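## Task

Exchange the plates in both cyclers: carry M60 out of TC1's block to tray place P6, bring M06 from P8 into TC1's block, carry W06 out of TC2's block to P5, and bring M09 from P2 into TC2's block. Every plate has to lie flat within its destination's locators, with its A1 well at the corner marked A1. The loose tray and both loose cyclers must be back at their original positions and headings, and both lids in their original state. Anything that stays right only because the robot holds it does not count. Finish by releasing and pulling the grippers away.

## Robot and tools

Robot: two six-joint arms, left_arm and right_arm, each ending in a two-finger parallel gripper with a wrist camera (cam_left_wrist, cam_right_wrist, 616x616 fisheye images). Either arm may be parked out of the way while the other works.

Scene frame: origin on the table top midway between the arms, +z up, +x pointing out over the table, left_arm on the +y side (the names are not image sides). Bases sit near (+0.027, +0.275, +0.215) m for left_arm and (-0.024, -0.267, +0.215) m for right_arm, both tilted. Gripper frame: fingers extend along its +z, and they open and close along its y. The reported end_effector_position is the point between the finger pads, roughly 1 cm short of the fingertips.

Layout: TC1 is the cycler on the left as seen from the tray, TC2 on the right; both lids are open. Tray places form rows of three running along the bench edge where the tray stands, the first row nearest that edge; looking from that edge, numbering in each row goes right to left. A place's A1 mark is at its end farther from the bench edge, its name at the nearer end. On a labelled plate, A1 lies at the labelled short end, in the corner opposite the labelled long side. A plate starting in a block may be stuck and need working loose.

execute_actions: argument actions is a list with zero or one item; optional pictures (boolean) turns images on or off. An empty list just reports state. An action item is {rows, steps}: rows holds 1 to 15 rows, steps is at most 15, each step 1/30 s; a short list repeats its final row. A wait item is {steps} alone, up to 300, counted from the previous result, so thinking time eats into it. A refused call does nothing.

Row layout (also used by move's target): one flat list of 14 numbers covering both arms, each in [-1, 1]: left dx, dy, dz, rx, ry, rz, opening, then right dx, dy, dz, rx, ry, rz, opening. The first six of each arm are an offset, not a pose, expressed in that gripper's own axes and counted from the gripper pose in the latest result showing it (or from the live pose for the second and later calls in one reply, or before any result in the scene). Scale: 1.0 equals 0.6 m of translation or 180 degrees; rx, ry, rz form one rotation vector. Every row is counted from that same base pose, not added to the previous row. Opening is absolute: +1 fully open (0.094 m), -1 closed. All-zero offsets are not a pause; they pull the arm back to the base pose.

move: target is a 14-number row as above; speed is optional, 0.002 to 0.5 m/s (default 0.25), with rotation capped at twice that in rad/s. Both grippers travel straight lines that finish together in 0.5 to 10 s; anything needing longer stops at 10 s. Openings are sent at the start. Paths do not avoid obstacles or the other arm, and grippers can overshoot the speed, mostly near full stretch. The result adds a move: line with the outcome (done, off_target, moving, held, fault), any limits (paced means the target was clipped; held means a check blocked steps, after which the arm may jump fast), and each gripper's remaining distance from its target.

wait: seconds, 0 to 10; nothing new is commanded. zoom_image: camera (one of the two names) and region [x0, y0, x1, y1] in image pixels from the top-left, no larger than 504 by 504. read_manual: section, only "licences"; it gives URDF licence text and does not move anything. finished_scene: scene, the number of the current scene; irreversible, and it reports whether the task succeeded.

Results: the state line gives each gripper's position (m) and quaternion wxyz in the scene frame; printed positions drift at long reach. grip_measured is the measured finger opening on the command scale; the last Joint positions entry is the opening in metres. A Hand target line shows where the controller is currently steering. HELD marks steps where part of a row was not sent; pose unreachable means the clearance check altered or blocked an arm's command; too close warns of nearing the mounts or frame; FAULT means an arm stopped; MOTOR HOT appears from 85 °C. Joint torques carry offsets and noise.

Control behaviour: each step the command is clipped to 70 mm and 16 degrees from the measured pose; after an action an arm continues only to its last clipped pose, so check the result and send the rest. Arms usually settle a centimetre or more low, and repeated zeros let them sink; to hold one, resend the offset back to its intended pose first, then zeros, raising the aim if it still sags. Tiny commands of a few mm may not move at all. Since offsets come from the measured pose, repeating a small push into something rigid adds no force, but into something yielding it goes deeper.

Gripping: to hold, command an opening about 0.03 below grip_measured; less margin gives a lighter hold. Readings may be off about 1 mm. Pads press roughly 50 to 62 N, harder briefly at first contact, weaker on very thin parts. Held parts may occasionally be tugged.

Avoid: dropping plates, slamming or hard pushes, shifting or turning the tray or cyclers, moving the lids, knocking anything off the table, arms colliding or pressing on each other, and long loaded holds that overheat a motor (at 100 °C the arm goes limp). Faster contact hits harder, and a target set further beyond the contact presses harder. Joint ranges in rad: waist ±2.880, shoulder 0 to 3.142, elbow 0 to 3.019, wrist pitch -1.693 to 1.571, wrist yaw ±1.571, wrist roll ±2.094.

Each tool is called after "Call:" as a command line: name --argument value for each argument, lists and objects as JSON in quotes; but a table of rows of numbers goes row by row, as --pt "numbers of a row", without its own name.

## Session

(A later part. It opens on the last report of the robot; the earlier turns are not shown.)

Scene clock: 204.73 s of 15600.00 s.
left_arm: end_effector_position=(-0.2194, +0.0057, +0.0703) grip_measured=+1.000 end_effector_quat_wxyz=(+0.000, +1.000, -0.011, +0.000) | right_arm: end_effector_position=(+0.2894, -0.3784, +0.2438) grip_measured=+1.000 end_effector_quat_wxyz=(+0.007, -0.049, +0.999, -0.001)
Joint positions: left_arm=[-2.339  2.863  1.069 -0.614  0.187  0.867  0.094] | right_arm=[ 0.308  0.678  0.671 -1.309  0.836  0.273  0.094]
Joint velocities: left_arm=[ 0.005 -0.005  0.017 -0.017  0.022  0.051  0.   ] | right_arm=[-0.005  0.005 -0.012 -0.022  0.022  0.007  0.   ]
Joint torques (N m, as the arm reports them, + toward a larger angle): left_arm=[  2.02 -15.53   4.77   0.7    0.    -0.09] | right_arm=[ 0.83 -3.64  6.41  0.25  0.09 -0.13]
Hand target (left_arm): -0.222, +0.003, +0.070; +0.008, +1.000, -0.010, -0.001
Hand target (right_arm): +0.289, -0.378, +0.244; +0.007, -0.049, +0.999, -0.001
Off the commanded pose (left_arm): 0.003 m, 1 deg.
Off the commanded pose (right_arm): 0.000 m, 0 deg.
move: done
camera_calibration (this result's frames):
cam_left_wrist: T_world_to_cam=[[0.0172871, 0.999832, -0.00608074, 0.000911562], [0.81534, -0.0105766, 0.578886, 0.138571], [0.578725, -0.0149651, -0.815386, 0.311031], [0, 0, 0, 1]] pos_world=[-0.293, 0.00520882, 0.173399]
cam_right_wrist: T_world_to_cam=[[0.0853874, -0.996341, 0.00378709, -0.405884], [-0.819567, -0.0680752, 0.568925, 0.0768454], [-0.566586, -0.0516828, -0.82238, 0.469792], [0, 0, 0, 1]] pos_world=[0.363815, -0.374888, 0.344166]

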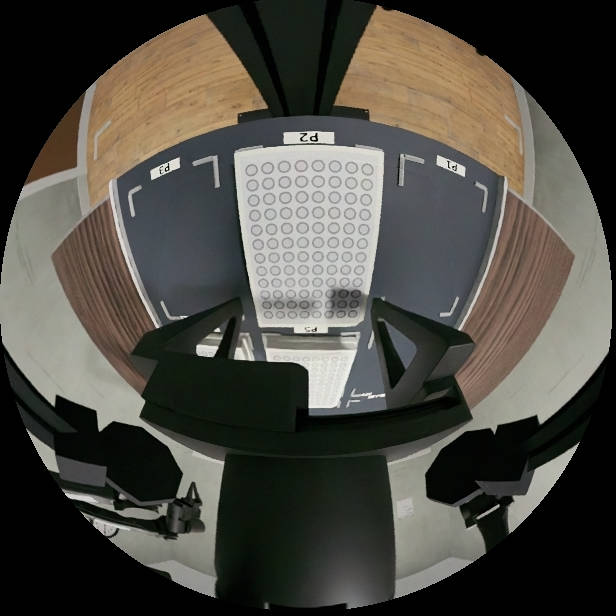

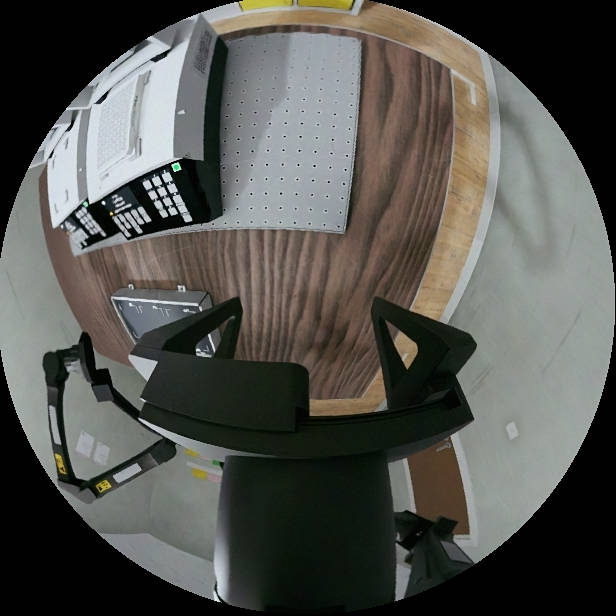

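Call:
move --target '[-0.004,0,0.033,0,0,0,1,0,0,0,0,0,0,1]' --speed 0.06

Call:
move --target '[0,0,0,0,0,0,0.4,0,0,0,0,0,0,1]'

Scene clock: 206.13 s of 15600.00 s.
left_arm: end_effector_position=(-0.2176, +0.0074, +0.0539) grip_measured=+1.000 end_effector_quat_wxyz=(-0.006, +1.000, -0.011, +0.000) | right_arm: end_effector_position=(+0.2894, -0.3784, +0.2438) grip_measured=+1.000 end_effector_quat_wxyz=(+0.007, -0.049, +0.999, -0.001)
Joint positions: left_arm=[-2.345  2.9    1.069 -0.586  0.199  0.864  0.094] | right_arm=[ 0.308  0.678  0.671 -1.309  0.836  0.273  0.094]
Joint velocities: left_arm=[-0.015 -0.005 -0.002  0.002 -0.051 -0.007  0.   ] | right_arm=[-0.005 -0.015 -0.012 -0.007 -0.051 -0.007  0.   ]
Joint torques (N m, as the arm reports them, + toward a larger angle): left_arm=[  1.74 -15.31   4.97   0.77   0.22  -0.09] | right_arm=[ 0.78 -3.56  6.4   0.23  0.09 -0.13]
Hand target (left_arm): -0.222, +0.006, +0.050; -0.000, +1.000, -0.011, +0.000
Hand target (right_arm): +0.289, -0.378, +0.244; +0.007, -0.049, +0.999, -0.001
Off the commanded pose (left_arm): 0.006 m, 1 deg.
Off the commanded pose (right_arm): 0.000 m, 0 deg.
move: done
camera_calibration (this result's frames):
cam_left_wrist: T_world_to_cam=[[0.0166081, 0.999844, 0.00599501, -0.00180797], [0.815349, -0.0170135, 0.57872, 0.146651], [0.578732, -0.00472345, -0.815504, 0.296589], [0, 0, 0, 1]] pos_world=[-0.291187, 0.00570366, 0.157011]
cam_right_wrist: T_world_to_cam=[[0.0853874, -0.996341, 0.00378709, -0.405884], [-0.819567, -0.0680752, 0.568925, 0.0768454], [-0.566586, -0.0516828, -0.82238, 0.469792], [0, 0, 0, 1]] pos_world=[0.363815, -0.374888, 0.344166]

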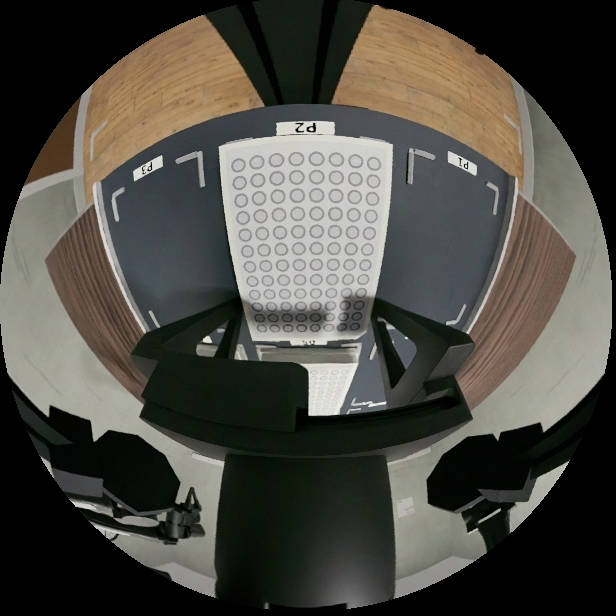

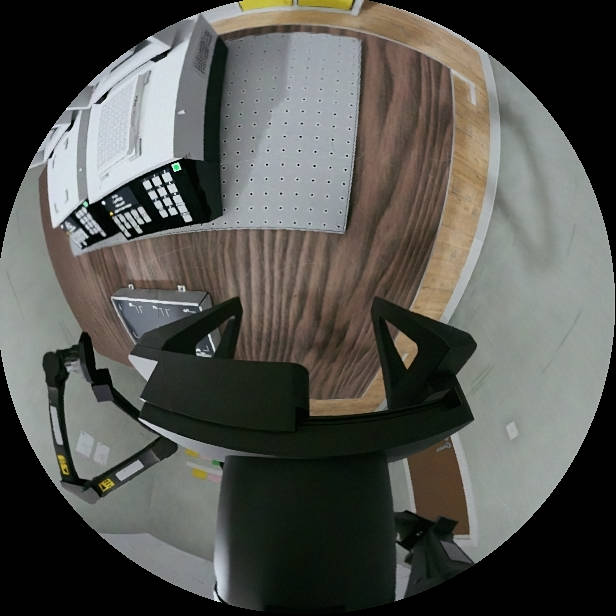

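Scene clock: 206.63 s of 15600.00 s.
left_arm: end_effector_position=(-0.2175, +0.0087, +0.0542) grip_measured=+0.753 end_effector_quat_wxyz=(-0.008, +1.000, -0.010, -0.001) | right_arm: end_effector_position=(+0.2894, -0.3784, +0.2438) grip_measured=+1.000 end_effector_quat_wxyz=(+0.007, -0.049, +0.999, -0.001)
Joint positions: left_arm=[-2.345  2.898  1.068 -0.589  0.204  0.863  0.082] | right_arm=[ 0.308  0.678  0.671 -1.309  0.836  0.273  0.094]
Joint velocities: left_arm=[-0.005  0.015 -0.012  0.032 -0.007  0.051 -0.001] | right_arm=[ 0.005 -0.005 -0.007 -0.032 -0.037 -0.007  0.   ]
Joint torques (N m, as the arm reports them, + toward a larger angle): left_arm=[  2.54 -15.99   4.5    0.21  -0.06   0.02] | right_arm=[ 0.82 -3.57  6.42  0.23  0.1  -0.13]
Hand target (left_arm): -0.218, +0.007, +0.054; -0.006, +1.000, -0.011, +0.000
Hand target (right_arm): +0.289, -0.378, +0.244; +0.007, -0.049, +0.999, -0.001
Off the commanded pose (left_arm): 0.001 m, 0 deg.
Off the commanded pose (right_arm): 0.000 m, 0 deg.
move: done
camera_calibration (this result's frames):
cam_left_wrist: T_world_to_cam=[[0.0153026, 0.999823, 0.0109681, -0.00366245], [0.816329, -0.018827, 0.57728, 0.146788], [0.577384, 0.000119672, -0.816472, 0.296522], [0, 0, 0, 1]] pos_world=[-0.290978, 0.00638989, 0.157405]
cam_right_wrist: T_world_to_cam=[[0.0853874, -0.996341, 0.00378709, -0.405884], [-0.819567, -0.0680752, 0.568925, 0.0768454], [-0.566586, -0.0516828, -0.82238, 0.469792], [0, 0, 0, 1]] pos_world=[0.363815, -0.374888, 0.344166]

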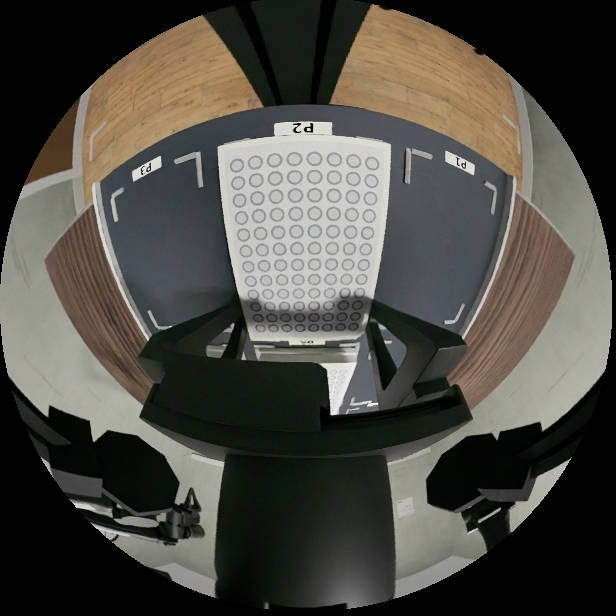

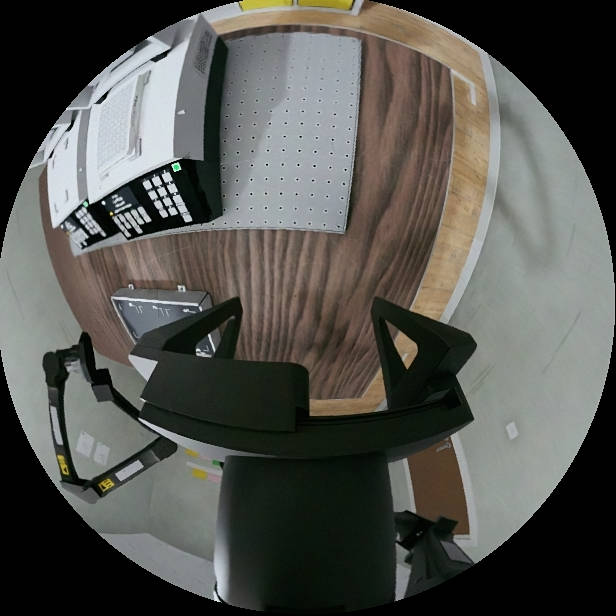

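Call:
move --target '[0,0,-0.1,0,0,0,0.4,0,0,0,0,0,0,1]' --speed 0.12

Call:
move --target '[0.85,-0.17,-0.18,0,0,-0.985,0.4,0,0,0,0,0,0,1]' --speed 0.3

Scene clock: 208.33 s of 15600.00 s.
left_arm: end_effector_position=(-0.2171, +0.0116, +0.1088) grip_measured=+0.753 end_effector_quat_wxyz=(-0.007, +1.000, -0.009, +0.004) | right_arm: end_effector_position=(+0.2894, -0.3784, +0.2438) grip_measured=+1.000 end_effector_quat_wxyz=(+0.007, -0.049, +0.999, -0.001)
Joint positions: left_arm=[-2.319  2.777  1.068 -0.718  0.177  0.878  0.082] | right_arm=[ 0.308  0.678  0.671 -1.309  0.836  0.273  0.094]
Joint velocities: left_arm=[ 0.005  0.005 -0.007 -0.002 -0.081 -0.007 -0.001] | right_arm=[ 0.005  0.005  0.002  0.002  0.066 -0.007  0.   ]
Joint torques (N m, as the arm reports them, + toward a larger angle): left_arm=[  3.77 -16.61   5.94  -0.22   0.     0.09] | right_arm=[ 0.83 -3.59  6.4   0.24  0.09 -0.13]
Hand target (left_arm): -0.218, +0.008, +0.114; -0.008, +1.000, -0.010, -0.001
Hand target (right_arm): +0.289, -0.378, +0.244; +0.007, -0.049, +0.999, -0.001
Off the commanded pose (left_arm): 0.007 m, 1 deg.
Off the commanded pose (right_arm): 0.000 m, 0 deg.
move: done
camera_calibration (this result's frames):
cam_left_wrist: T_world_to_cam=[[0.0121583, 0.999881, 0.0094564, -0.007661], [0.811567, -0.0153922, 0.584057, 0.113131], [0.584133, 0.000573381, -0.811658, 0.341788], [0, 0, 0, 1]] pos_world=[-0.291369, 0.00920545, 0.211412]
cam_right_wrist: T_world_to_cam=[[0.0853874, -0.996341, 0.00378709, -0.405884], [-0.819567, -0.0680752, 0.568925, 0.0768454], [-0.566586, -0.0516828, -0.82238, 0.469792], [0, 0, 0, 1]] pos_world=[0.363815, -0.374888, 0.344166]

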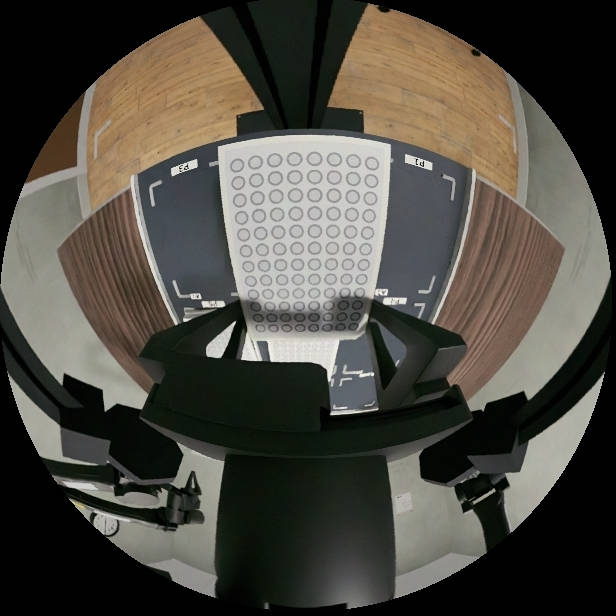

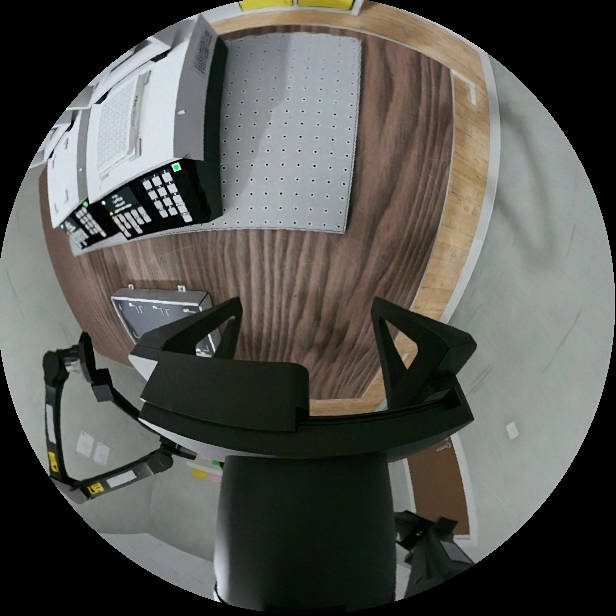

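Scene clock: 214.03 s of 15600.00 s.
left_arm: end_effector_position=(+0.2789, +0.1009, +0.2163) grip_measured=+0.753 end_effector_quat_wxyz=(-0.000, +0.056, +0.998, +0.010) | right_arm: end_effector_position=(+0.2894, -0.3784, +0.2438) grip_measured=+1.000 end_effector_quat_wxyz=(+0.007, -0.049, +0.999, -0.001)
Joint positions: left_arm=[-0.948  1.773  0.777 -1.045 -0.763 -1.075  0.082] | right_arm=[ 0.308  0.678  0.671 -1.309  0.836  0.273  0.094]
Joint velocities: left_arm=[ 0.005 -0.015 -0.002  0.002 -0.066 -0.095  0.001] | right_arm=[-0.005 -0.005  0.017 -0.017 -0.037  0.022  0.   ]
Joint torques (N m, as the arm reports them, + toward a larger angle): left_arm=[-7.26 -7.09  7.78 -0.43 -0.19 -0.1 ] | right_arm=[ 0.84 -3.58  6.43  0.24  0.1  -0.13]
Hand target (left_arm): +0.293, +0.097, +0.222; +0.001, +0.035, +0.999, +0.005
Hand target (right_arm): +0.289, -0.378, +0.244; +0.007, -0.049, +0.999, -0.001
Off the commanded pose (left_arm): 0.016 m, 3 deg.
Off the commanded pose (right_arm): 0.000 m, 0 deg.
move: off_target (left_arm)
camera_calibration (this result's frames):
cam_left_wrist: T_world_to_cam=[[-0.106662, -0.993965, -0.0256331, 0.137913], [-0.812062, 0.072208, 0.579087, 0.0943254], [-0.573741, 0.0825821, -0.814863, 0.454565], [0, 0, 0, 1]] pos_world=[0.35211, 0.0927302, 0.31932]
cam_right_wrist: T_world_to_cam=[[0.0853874, -0.996341, 0.00378709, -0.405884], [-0.819567, -0.0680752, 0.568925, 0.0768454], [-0.566586, -0.0516828, -0.82238, 0.469792], [0, 0, 0, 1]] pos_world=[0.363815, -0.374888, 0.344166]

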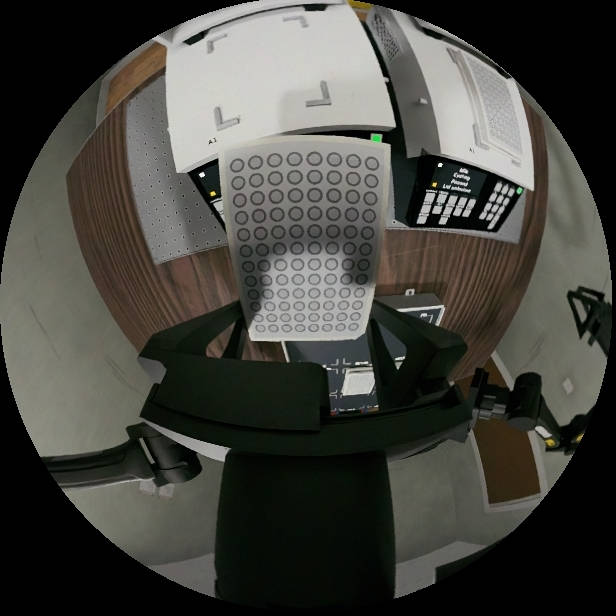

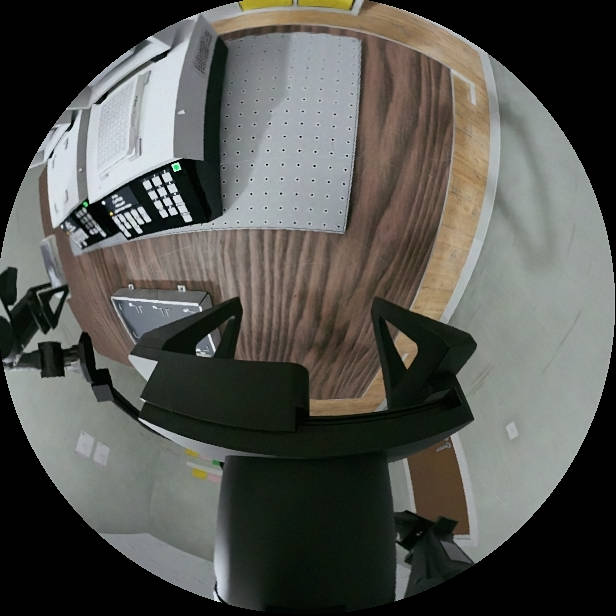

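Call:
move --target '[-0.3,0.053,0.035,0.006,0,-0.056,0.4,0,0,0,0,0,0,1]' --speed 0.2

Scene clock: 216.57 s of 15600.00 s.
left_arm: end_effector_position=(+0.4506, +0.1126, +0.1982) grip_measured=+0.753 end_effector_quat_wxyz=(-0.002, -0.025, +1.000, +0.002) | right_arm: end_effector_position=(+0.2894, -0.3784, +0.2438) grip_measured=+1.000 end_effector_quat_wxyz=(+0.007, -0.049, +0.999, -0.001)
Joint positions: left_arm=[-0.65   1.785  1.087 -1.03  -0.843 -0.815  0.082] | right_arm=[ 0.308  0.678  0.671 -1.309  0.836  0.273  0.094]
Joint velocities: left_arm=[-0.015 -0.005  0.002 -0.017 -0.022  0.081 -0.   ] | right_arm=[-0.005  0.005 -0.002  0.012  0.022 -0.022  0.   ]
Joint torques (N m, as the arm reports them, + toward a larger angle): left_arm=[-9.86 -8.27  6.52  0.48 -0.08  0.1 ] | right_arm=[ 0.83 -3.58  6.4   0.24  0.09 -0.13]
Hand target (left_arm): +0.461, +0.111, +0.197; +0.000, -0.032, +0.999, -0.001
Hand target (right_arm): +0.289, -0.378, +0.244; +0.007, -0.049, +0.999, -0.001
Off the commanded pose (left_arm): 0.011 m, 1 deg.
Off the commanded pose (right_arm): 0.000 m, 0 deg.
move: off_target (left_arm)
camera_calibration (this result's frames):
cam_left_wrist: T_world_to_cam=[[0.0556177, -0.998412, -0.00892001, 0.0914349], [-0.812131, -0.0504341, 0.581292, 0.256745], [-0.580819, -0.0250859, -0.813646, 0.552441], [0, 0, 0, 1]] pos_world=[0.524293, 0.118097, 0.301063]
cam_right_wrist: T_world_to_cam=[[0.0853874, -0.996341, 0.00378709, -0.405884], [-0.819567, -0.0680752, 0.568925, 0.0768454], [-0.566586, -0.0516828, -0.82238, 0.469792], [0, 0, 0, 1]] pos_world=[0.363815, -0.374888, 0.344166]

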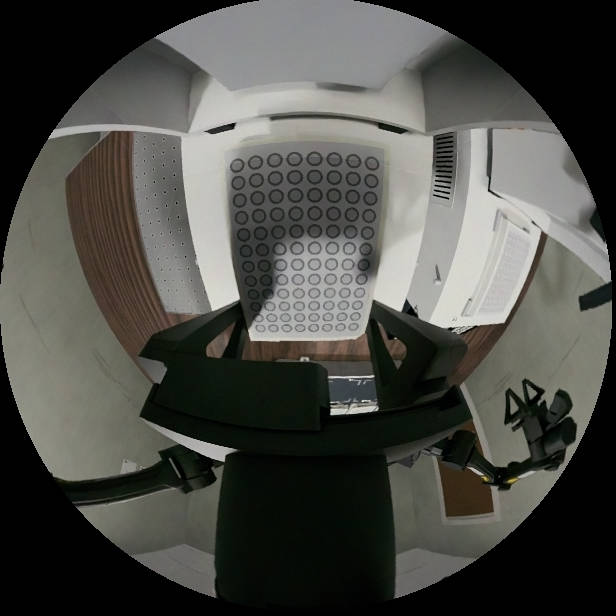

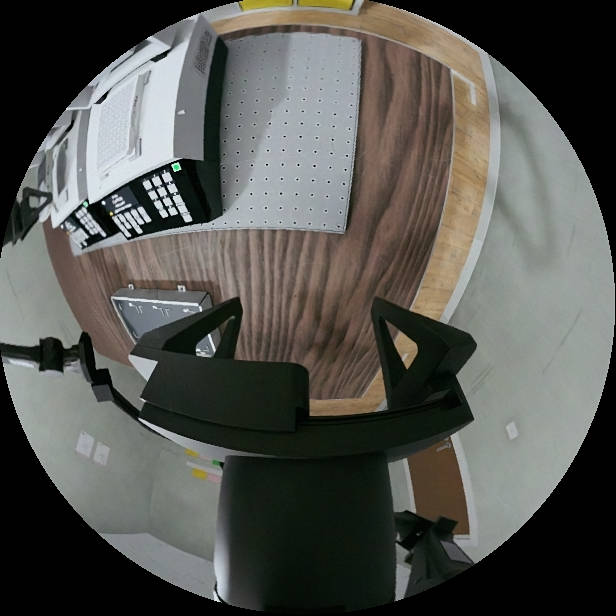

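Call:
move --target '[-0.01,0.002,0.045,0,0,0,0.4,0,0,0,0,0,0,1]' --speed 0.06

Scene clock: 220.63 s of 15600.00 s.
left_arm: end_effector_position=(+0.4572, +0.1119, +0.1800) grip_measured=+0.753 end_effector_quat_wxyz=(+0.002, -0.027, +1.000, -0.003) | right_arm: end_effector_position=(+0.2894, -0.3784, +0.2438) grip_measured=+1.000 end_effector_quat_wxyz=(+0.007, -0.049, +0.999, -0.001)
Joint positions: left_arm=[-0.613  1.795  1.073 -0.947 -0.846 -0.751  0.082] | right_arm=[ 0.308  0.678  0.671 -1.309  0.836  0.273  0.094]
Joint velocities: left_arm=[-0.015 -0.015 -0.002 -0.007  0.11   0.081 -0.   ] | right_arm=[-0.005 -0.005  0.012  0.012 -0.022  0.037  0.   ]
Joint torques (N m, as the arm reports them, + toward a larger angle): left_arm=[-9.49 -9.01  3.99  0.69 -0.16  0.07] | right_arm=[ 0.81 -3.62  6.4   0.25  0.09 -0.13]
Hand target (left_arm): +0.456, +0.114, +0.171; -0.002, -0.025, +1.000, +0.001
Hand target (right_arm): +0.289, -0.378, +0.244; +0.007, -0.049, +0.999, -0.001
Off the commanded pose (left_arm): 0.009 m, 1 deg.
Off the commanded pose (right_arm): 0.000 m, 0 deg.
After step 90, 0.27 s passed at rest.
move: done
camera_calibration (this result's frames):
cam_left_wrist: T_world_to_cam=[[0.059514, -0.998227, 0.00105534, 0.086694], [-0.816379, -0.0480638, 0.575513, 0.275395], [-0.574442, -0.0351126, -0.817792, 0.540362], [0, 0, 0, 1]] pos_world=[0.530074, 0.11875, 0.283319]
cam_right_wrist: T_world_to_cam=[[0.0853874, -0.996341, 0.00378709, -0.405884], [-0.819567, -0.0680752, 0.568925, 0.0768454], [-0.566586, -0.0516828, -0.82238, 0.469792], [0, 0, 0, 1]] pos_world=[0.363815, -0.374888, 0.344166]

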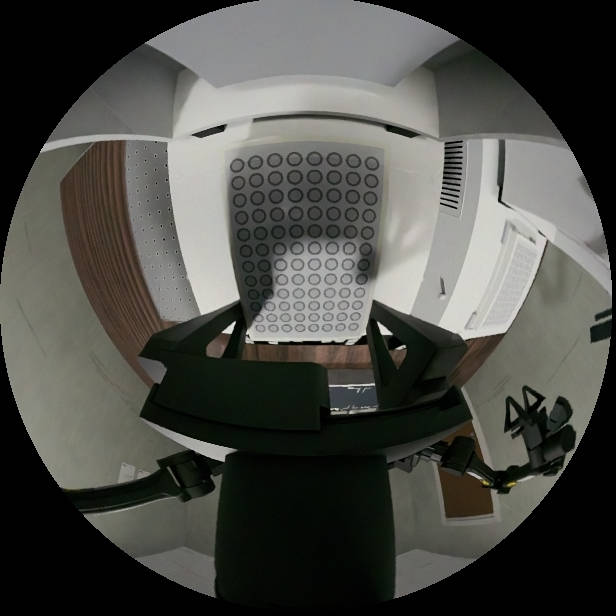

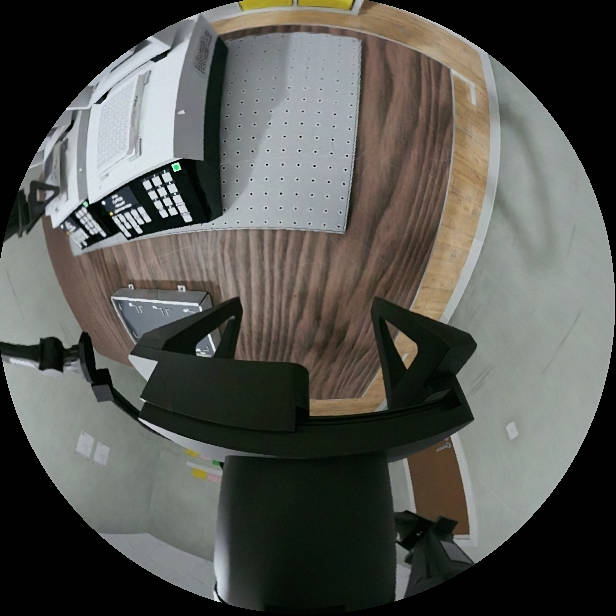

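Call:
move --target '[0.009,0.004,0.02,0,0,0,0.4,0,0,0,0,0,0,1]' --speed 0.05

Scene clock: 222.20 s of 15600.00 s.
left_arm: end_effector_position=(+0.4506, +0.1098, +0.1747) grip_measured=+0.753 end_effector_quat_wxyz=(+0.005, -0.025, +1.000, -0.006) | right_arm: end_effector_position=(+0.2894, -0.3784, +0.2438) grip_measured=+1.000 end_effector_quat_wxyz=(+0.007, -0.049, +0.999, -0.001)
Joint positions: left_arm=[-0.613  1.795  1.048 -0.91  -0.846 -0.737  0.082] | right_arm=[ 0.308  0.678  0.671 -1.309  0.836  0.273  0.094]
Joint velocities: left_arm=[-0.005 -0.005  0.012  0.002 -0.095 -0.051 -0.001] | right_arm=[-0.015 -0.005 -0.017 -0.007 -0.051  0.022  0.   ]
Joint torques (N m, as the arm reports them, + toward a larger angle): left_arm=[-9.14 -8.99  3.89  0.55 -0.11  0.11] | right_arm=[ 0.83 -3.6   6.41  0.24  0.09 -0.13]
Hand target (left_arm): +0.452, +0.114, +0.168; +0.002, -0.027, +1.000, -0.003
Hand target (right_arm): +0.289, -0.378, +0.244; +0.007, -0.049, +0.999, -0.001
Off the commanded pose (left_arm): 0.008 m, 1 deg.
Off the commanded pose (right_arm): 0.000 m, 0 deg.
move: done
camera_calibration (this result's frames):
cam_left_wrist: T_world_to_cam=[[0.0540686, -0.998519, 0.00601635, 0.0865687], [-0.819884, -0.0409549, 0.571062, 0.274478], [-0.56997, -0.0358092, -0.820885, 0.530835], [0, 0, 0, 1]] pos_world=[0.522919, 0.11669, 0.278489]
cam_right_wrist: T_world_to_cam=[[0.0853874, -0.996341, 0.00378709, -0.405884], [-0.819567, -0.0680752, 0.568925, 0.0768454], [-0.566586, -0.0516828, -0.82238, 0.469792], [0, 0, 0, 1]] pos_world=[0.363815, -0.374888, 0.344166]

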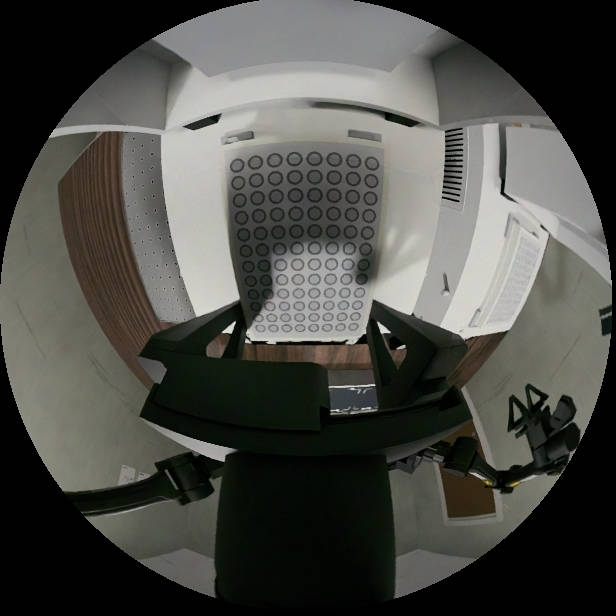

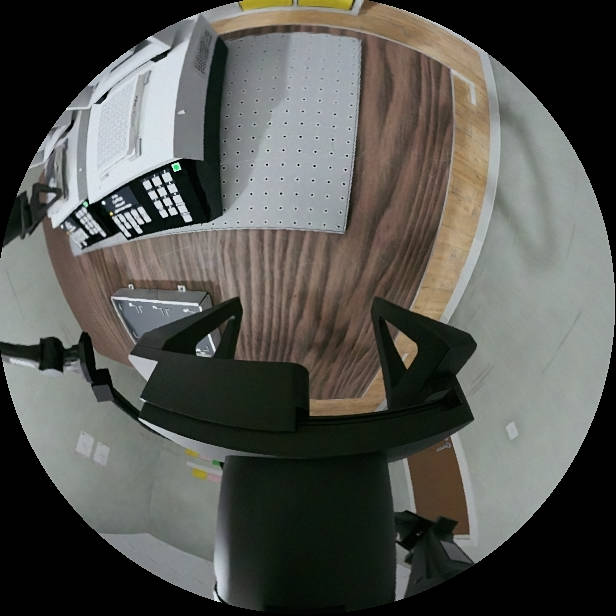

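Call:
move --target '[-0.006,0.01,0.022,0,0,0,0.4,0,0,0,0,0,0,1]' --speed 0.05

Scene clock: 223.57 s of 15600.00 s.
left_arm: end_effector_position=(+0.4524, +0.1103, +0.1683) grip_measured=+0.753 end_effector_quat_wxyz=(+0.007, -0.021, +1.000, -0.008) | right_arm: end_effector_position=(+0.2894, -0.3784, +0.2438) grip_measured=+1.000 end_effector_quat_wxyz=(+0.007, -0.049, +0.999, -0.001)
Joint positions: left_arm=[-0.6    1.795  1.038 -0.873 -0.846 -0.702  0.082] | right_arm=[ 0.308  0.678  0.671 -1.309  0.836  0.273  0.094]
Joint velocities: left_arm=[-0.005 -0.005  0.007  0.002  0.066 -0.066  0.   ] | right_arm=[-0.005 -0.005  0.002 -0.007 -0.022 -0.037  0.   ]
Joint torques (N m, as the arm reports them, + toward a larger angle): left_arm=[-9.13 -9.54  3.95  0.57 -0.11  0.11] | right_arm=[ 0.84 -3.59  6.41  0.23  0.09 -0.13]
Hand target (left_arm): +0.454, +0.116, +0.162; +0.005, -0.025, +1.000, -0.005
Hand target (right_arm): +0.289, -0.378, +0.244; +0.007, -0.049, +0.999, -0.001
Off the commanded pose (left_arm): 0.009 m, 1 deg.
Off the commanded pose (right_arm): 0.000 m, 0 deg.
move: done
camera_calibration (this result's frames):
cam_left_wrist: T_world_to_cam=[[0.0476607, -0.998792, 0.011969, 0.0889436], [-0.823373, -0.0325005, 0.566569, 0.281064], [-0.565496, -0.0368581, -0.823927, 0.525253], [0, 0, 0, 1]] pos_world=[0.52421, 0.117331, 0.272463]
cam_right_wrist: T_world_to_cam=[[0.0853874, -0.996341, 0.00378709, -0.405884], [-0.819567, -0.0680752, 0.568925, 0.0768454], [-0.566586, -0.0516828, -0.82238, 0.469792], [0, 0, 0, 1]] pos_world=[0.363815, -0.374888, 0.344166]

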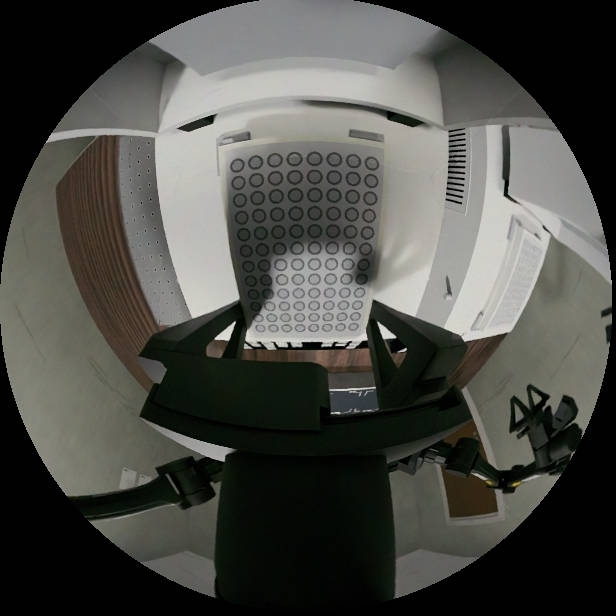

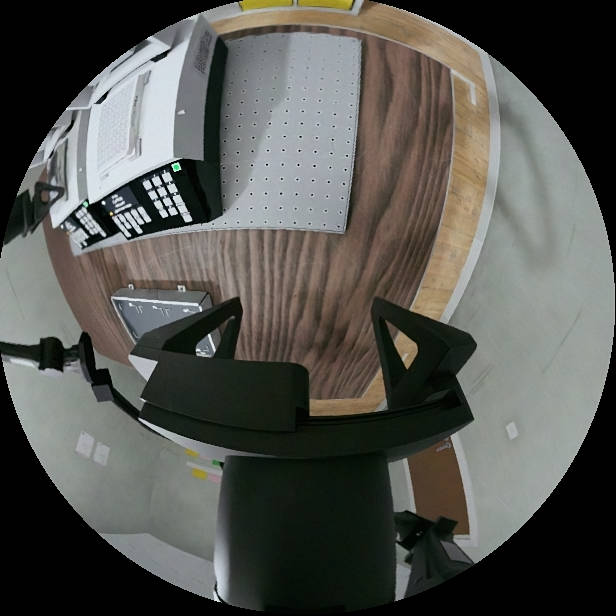

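Still ~2 mm short in +y; shift using tilt.

Call:
move --target '[0,0.008,0,-0.008,0,-0.004,0.4,0,0,0,0,0,0,1]' --speed 0.05

Scene clock: 224.87 s of 15600.00 s.
left_arm: end_effector_position=(+0.4520, +0.1134, +0.1683) grip_measured=+0.753 end_effector_quat_wxyz=(+0.008, -0.026, +1.000, -0.001) | right_arm: end_effector_position=(+0.2894, -0.3784, +0.2438) grip_measured=+1.000 end_effector_quat_wxyz=(+0.007, -0.049, +0.999, -0.001)
Joint positions: left_arm=[-0.6    1.795  1.038 -0.886 -0.859 -0.72   0.082] | right_arm=[ 0.308  0.678  0.671 -1.309  0.836  0.273  0.094]
Joint velocities: left_arm=[ 0.005 -0.005 -0.012 -0.007 -0.007 -0.066  0.   ] | right_arm=[-0.005 -0.005  0.007 -0.007  0.007 -0.095  0.   ]
Joint torques (N m, as the arm reports them, + toward a larger angle): left_arm=[-10.43  -8.91   4.64  -0.54  -0.3   -0.07] | right_arm=[ 0.78 -3.57  6.4   0.23  0.09 -0.13]
Hand target (left_arm): +0.452, +0.115, +0.168; +0.007, -0.028, +1.000, +0.004
Hand target (right_arm): +0.289, -0.378, +0.244; +0.007, -0.049, +0.999, -0.001
Off the commanded pose (left_arm): 0.002 m, 1 deg.
Off the commanded pose (right_arm): 0.000 m, 0 deg.
move: done
camera_calibration (this result's frames):
cam_left_wrist: T_world_to_cam=[[0.0573913, -0.998348, -0.00265439, 0.0900887], [-0.823731, -0.0488551, 0.564872, 0.283104], [-0.564069, -0.0302323, -0.825174, 0.523889], [0, 0, 0, 1]] pos_world=[0.523541, 0.119609, 0.272622]
cam_right_wrist: T_world_to_cam=[[0.0853874, -0.996341, 0.00378709, -0.405884], [-0.819567, -0.0680752, 0.568925, 0.0768454], [-0.566586, -0.0516828, -0.82238, 0.469792], [0, 0, 0, 1]] pos_world=[0.363815, -0.374888, 0.344166]

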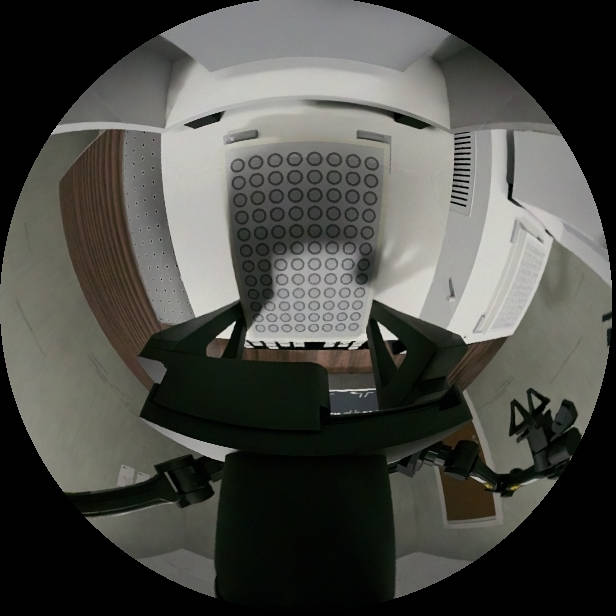

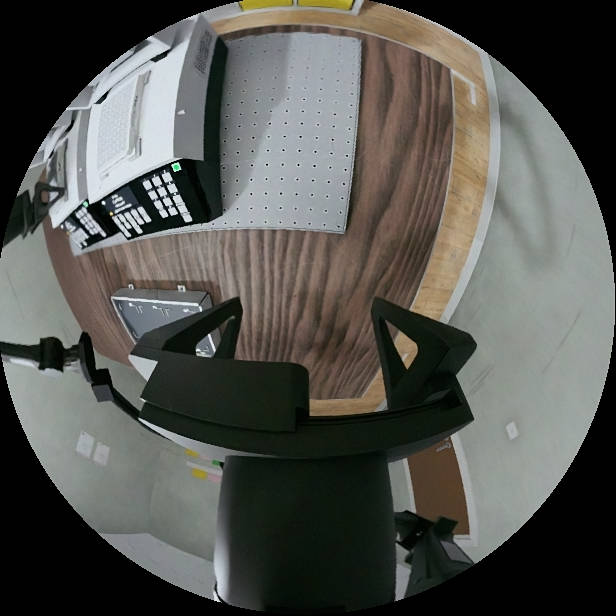

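Slightly over (~1 mm); descents drift −y, so lower a bit and release.

Call:
move --target '[-0.002,0,0.012,0,0,0,0.4,0,0,0,0,0,0,1]' --speed 0.04

Call:
move --target '[0,0,0,0,0,0,1,0,0,0,0,0,0,1]'

Call:
move --target '[0,0,-0.04,0,0,0,1,0,0,0,0,0,0,1]' --speed 0.08

Call:
move --target '[0.12,0,-0.06,0,0,0,1,0,0,0,0,0,0,1]' --speed 0.15

Call:
zoom_image --camera "cam_left_wrist" --region '[180,40,440,300]'

Scene clock: 227.33 s of 15600.00 s.
left_arm: end_effector_position=(+0.4531, +0.1125, +0.1683) grip_measured=+0.753 end_effector_quat_wxyz=(+0.010, -0.023, +1.000, -0.003) | right_arm: end_effector_position=(+0.2894, -0.3784, +0.2438) grip_measured=+1.000 end_effector_quat_wxyz=(+0.007, -0.049, +0.999, -0.001)
Joint positions: left_arm=[-0.6    1.795  1.038 -0.878 -0.859 -0.708  0.082] | right_arm=[ 0.308  0.678  0.671 -1.309  0.836  0.273  0.094]
Joint velocities: left_arm=[-0.005  0.005  0.007 -0.007 -0.037 -0.007  0.   ] | right_arm=[-0.015 -0.005  0.007 -0.012 -0.066 -0.037  0.   ]
Joint torques (N m, as the arm reports them, + toward a larger angle): left_arm=[-9.82 -8.62  3.88  1.02 -0.07  0.03] | right_arm=[ 0.82 -3.58  6.4   0.24  0.09 -0.13]
Hand target (left_arm): +0.453, +0.114, +0.161; +0.008, -0.026, +1.000, -0.001
Hand target (right_arm): +0.289, -0.378, +0.244; +0.007, -0.049, +0.999, -0.001
Off the commanded pose (left_arm): 0.007 m, 0 deg.
Off the commanded pose (right_arm): 0.000 m, 0 deg.
move: done
camera_calibration (this result's frames):
cam_left_wrist: T_world_to_cam=[[0.0509297, -0.998702, 0.000512825, 0.091582], [-0.826247, -0.0418467, 0.561752, 0.284845], [-0.561002, -0.0290336, -0.827305, 0.523346], [0, 0, 0, 1]] pos_world=[0.524286, 0.118578, 0.272908]
cam_right_wrist: T_world_to_cam=[[0.0853874, -0.996341, 0.00378709, -0.405884], [-0.819567, -0.0680752, 0.568925, 0.0768454], [-0.566586, -0.0516828, -0.82238, 0.469792], [0, 0, 0, 1]] pos_world=[0.363815, -0.374888, 0.344166]

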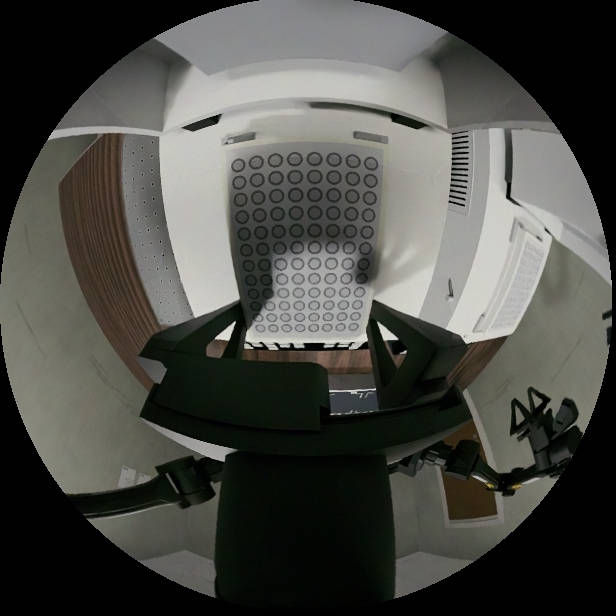

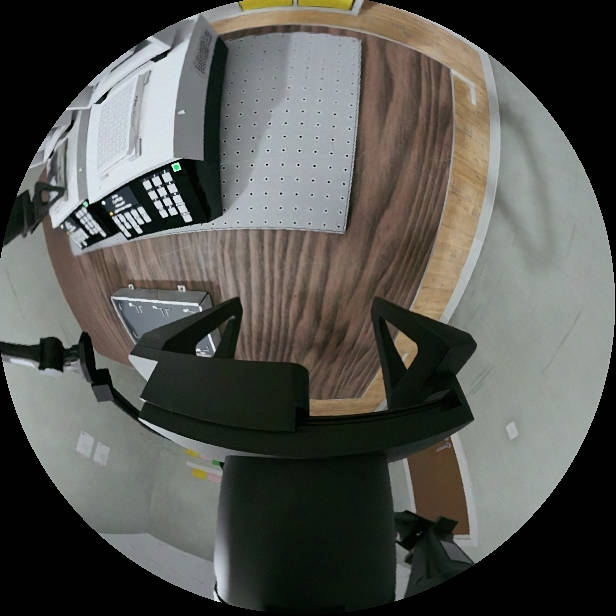

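Scene clock: 227.83 s of 15600.00 s.
left_arm: end_effector_position=(+0.4531, +0.1125, +0.1683) grip_measured=+1.000 end_effector_quat_wxyz=(+0.010, -0.023, +1.000, -0.003) | right_arm: end_effector_position=(+0.2894, -0.3784, +0.2438) grip_measured=+1.000 end_effector_quat_wxyz=(+0.007, -0.049, +0.999, -0.001)
Joint positions: left_arm=[-0.6    1.795  1.038 -0.878 -0.859 -0.708  0.094] | right_arm=[ 0.308  0.678  0.671 -1.309  0.836  0.273  0.094]
Joint velocities: left_arm=[ 0.015 -0.005  0.002  0.007 -0.007 -0.066  0.   ] | right_arm=[-0.005  0.005 -0.007 -0.007  0.095  0.037  0.   ]
Joint torques (N m, as the arm reports them, + toward a larger angle): left_arm=[-10.96  -9.51   4.28   0.1   -0.03  -0.02] | right_arm=[ 0.78 -3.59  6.41  0.24  0.1  -0.13]
Hand target (left_arm): +0.453, +0.113, +0.168; +0.010, -0.023, +1.000, -0.003
Hand target (right_arm): +0.289, -0.378, +0.244; +0.007, -0.049, +0.999, -0.001
Off the commanded pose (left_arm): 0.000 m, 0 deg.
Off the commanded pose (right_arm): 0.000 m, 0 deg.
move: done
camera_calibration (this result's frames):
cam_left_wrist: T_world_to_cam=[[0.0509297, -0.998702, 0.000512825, 0.091582], [-0.826247, -0.0418467, 0.561752, 0.284845], [-0.561002, -0.0290336, -0.827305, 0.523346], [0, 0, 0, 1]] pos_world=[0.524286, 0.118578, 0.272908]
cam_right_wrist: T_world_to_cam=[[0.0853874, -0.996341, 0.00378709, -0.405884], [-0.819567, -0.0680752, 0.568925, 0.0768454], [-0.566586, -0.0516828, -0.82238, 0.469792], [0, 0, 0, 1]] pos_world=[0.363815, -0.374888, 0.344166]

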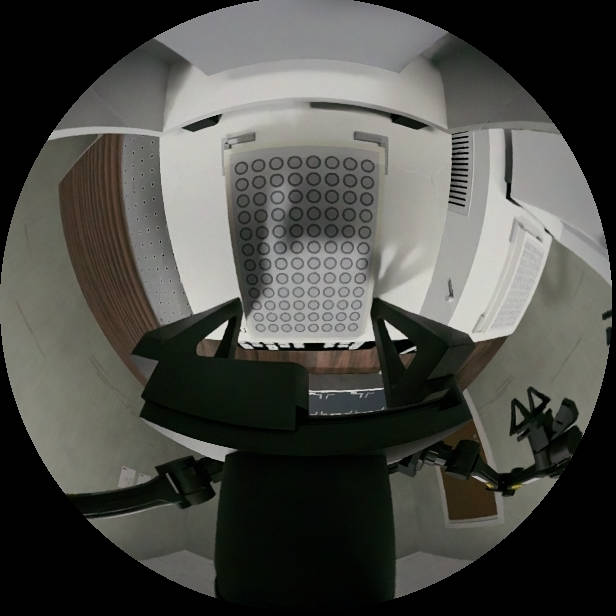

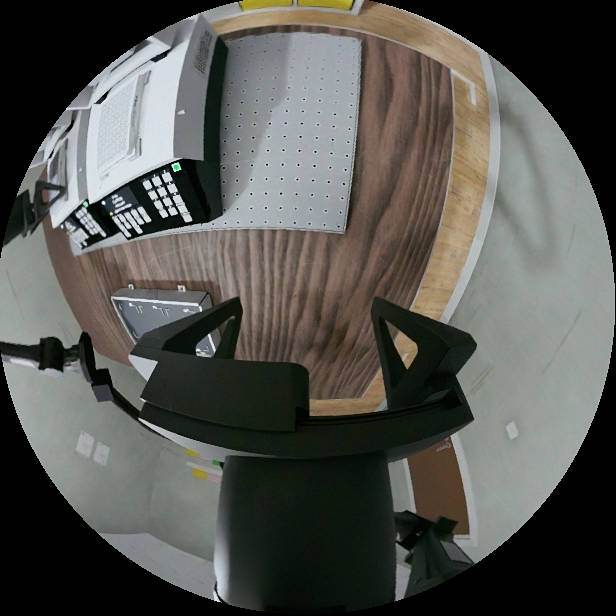

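Scene clock: 228.63 s of 15600.00 s.
left_arm: end_effector_position=(+0.4418, +0.1176, +0.1767) grip_measured=+1.000 end_effector_quat_wxyz=(-0.002, -0.014, +1.000, +0.009) | right_arm: end_effector_position=(+0.2894, -0.3784, +0.2438) grip_measured=+1.000 end_effector_quat_wxyz=(+0.007, -0.049, +0.999, -0.001)
Joint positions: left_arm=[-0.619  1.788  1.038 -0.957 -0.858 -0.757  0.094] | right_arm=[ 0.308  0.678  0.671 -1.309  0.836  0.273  0.094]
Joint velocities: left_arm=[-0.005 -0.005 -0.012  0.017 -0.051 -0.037  0.   ] | right_arm=[ 0.005 -0.005 -0.007 -0.002 -0.007 -0.022  0.   ]
Joint torques (N m, as the arm reports them, + toward a larger angle): left_arm=[-12.04 -10.45   6.3   -0.32   0.08  -0.11] | right_arm=[ 0.77 -3.6   6.4   0.24  0.09 -0.14]
Hand target (left_arm): +0.452, +0.113, +0.192; +0.010, -0.023, +1.000, -0.003
Hand target (right_arm): +0.289, -0.378, +0.244; +0.007, -0.049, +0.999, -0.001
Off the commanded pose (left_arm): 0.020 m, 2 deg.
Off the commanded pose (right_arm): 0.000 m, 0 deg.
move: off_target (left_arm)
camera_calibration (this result's frames):
cam_left_wrist: T_world_to_cam=[[0.0323316, -0.999223, -0.0225401, 0.109606], [-0.813011, -0.0394104, 0.580913, 0.261524], [-0.58135, -0.000456474, -0.813653, 0.527257], [0, 0, 0, 1]] pos_world=[0.5156, 0.120068, 0.279552]
cam_right_wrist: T_world_to_cam=[[0.0853874, -0.996341, 0.00378709, -0.405884], [-0.819567, -0.0680752, 0.568925, 0.0768454], [-0.566586, -0.0516828, -0.82238, 0.469792], [0, 0, 0, 1]] pos_world=[0.363815, -0.374888, 0.344166]

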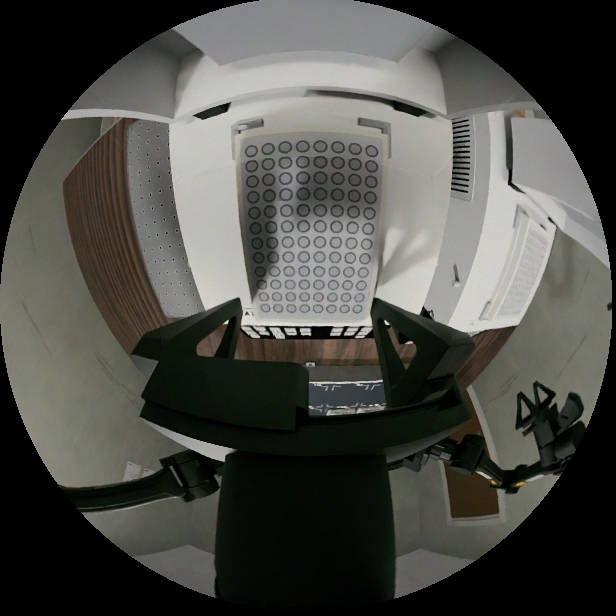

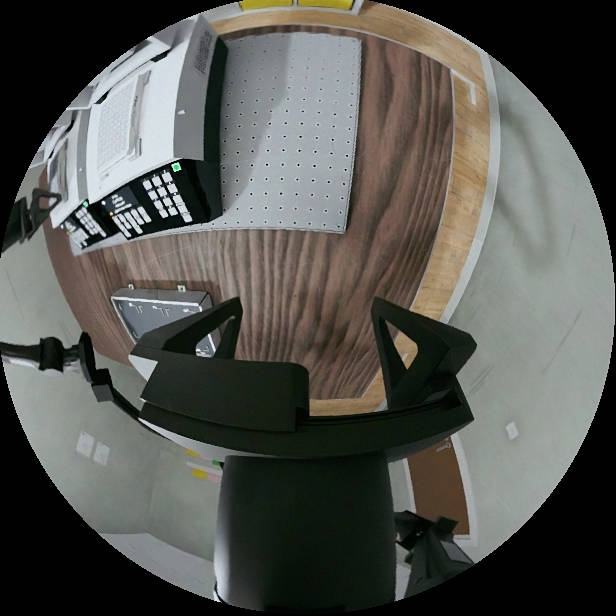

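Scene clock: 229.70 s of 15600.00 s.
left_arm: end_effector_position=(+0.3715, +0.1152, +0.2070) grip_measured=+1.000 end_effector_quat_wxyz=(-0.004, -0.012, +1.000, +0.011) | right_arm: end_effector_position=(+0.2894, -0.3784, +0.2438) grip_measured=+1.000 end_effector_quat_wxyz=(+0.007, -0.049, +0.999, -0.001)
Joint positions: left_arm=[-0.759  1.742  0.92  -1.051 -0.827 -0.968  0.094] | right_arm=[ 0.308  0.678  0.671 -1.309  0.836  0.273  0.094]
Joint velocities: left_arm=[-0.015 -0.015  0.012 -0.007  0.066 -0.007  0.   ] | right_arm=[-0.005 -0.005  0.007  0.022 -0.037 -0.022  0.   ]
Joint torques (N m, as the arm reports them, + toward a larger angle): left_arm=[-10.15  -8.99   4.44  -0.37   0.04  -0.1 ] | right_arm=[ 0.8  -3.62  6.42  0.24  0.1  -0.13]
Hand target (left_arm): +0.370, +0.116, +0.212; -0.002, -0.014, +1.000, +0.009
Hand target (right_arm): +0.289, -0.378, +0.244; +0.007, -0.049, +0.999, -0.001
Off the commanded pose (left_arm): 0.006 m, 0 deg.
Off the commanded pose (right_arm): 0.000 m, 0 deg.
move: done
camera_calibration (this result's frames):
cam_left_wrist: T_world_to_cam=[[0.0296317, -0.999158, -0.0283748, 0.112315], [-0.810085, -0.0406349, 0.584902, 0.184939], [-0.585563, 0.00565432, -0.810607, 0.511291], [0, 0, 0, 1]] pos_world=[0.445881, 0.116845, 0.309472]
cam_right_wrist: T_world_to_cam=[[0.0853874, -0.996341, 0.00378709, -0.405884], [-0.819567, -0.0680752, 0.568925, 0.0768454], [-0.566586, -0.0516828, -0.82238, 0.469792], [0, 0, 0, 1]] pos_world=[0.363815, -0.374888, 0.344166]

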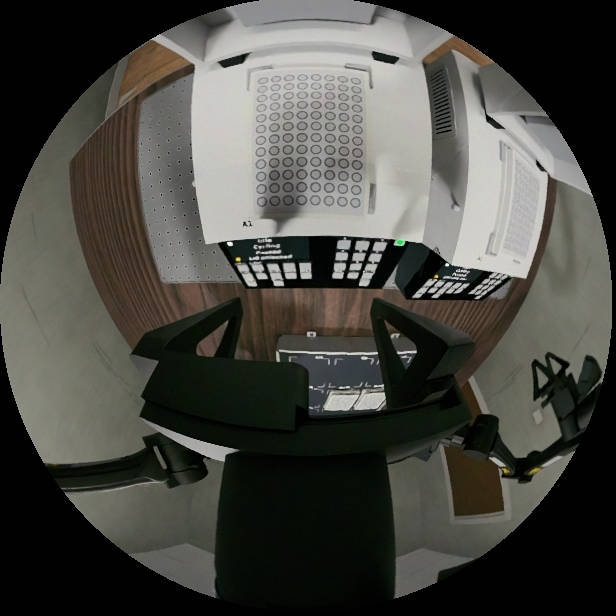

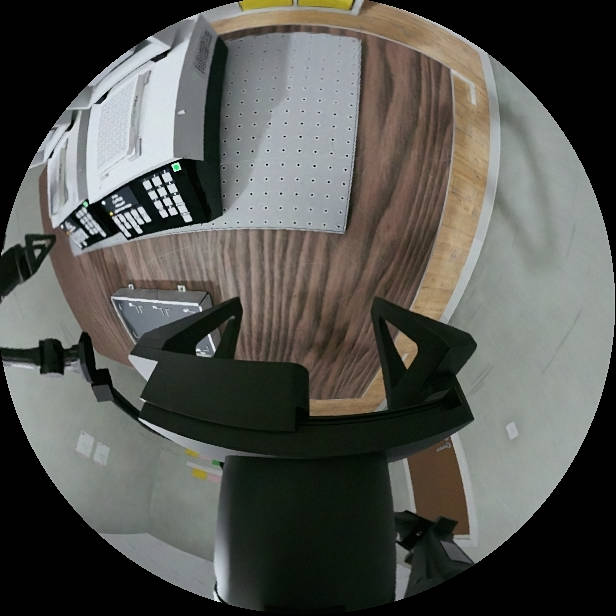

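Region (180, 40, 440, 300) of cam_left_wrist's 616x616 image, scaled by 1.938, with more detail than that image has.

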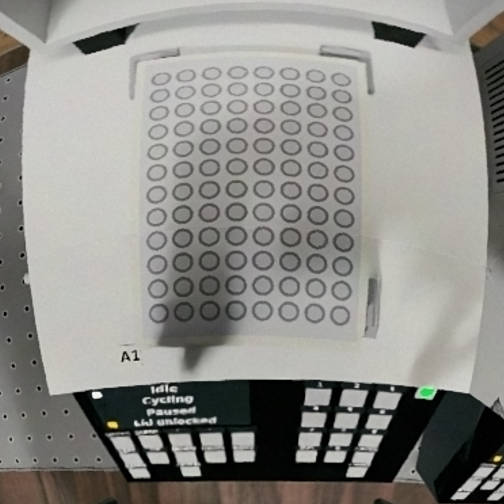

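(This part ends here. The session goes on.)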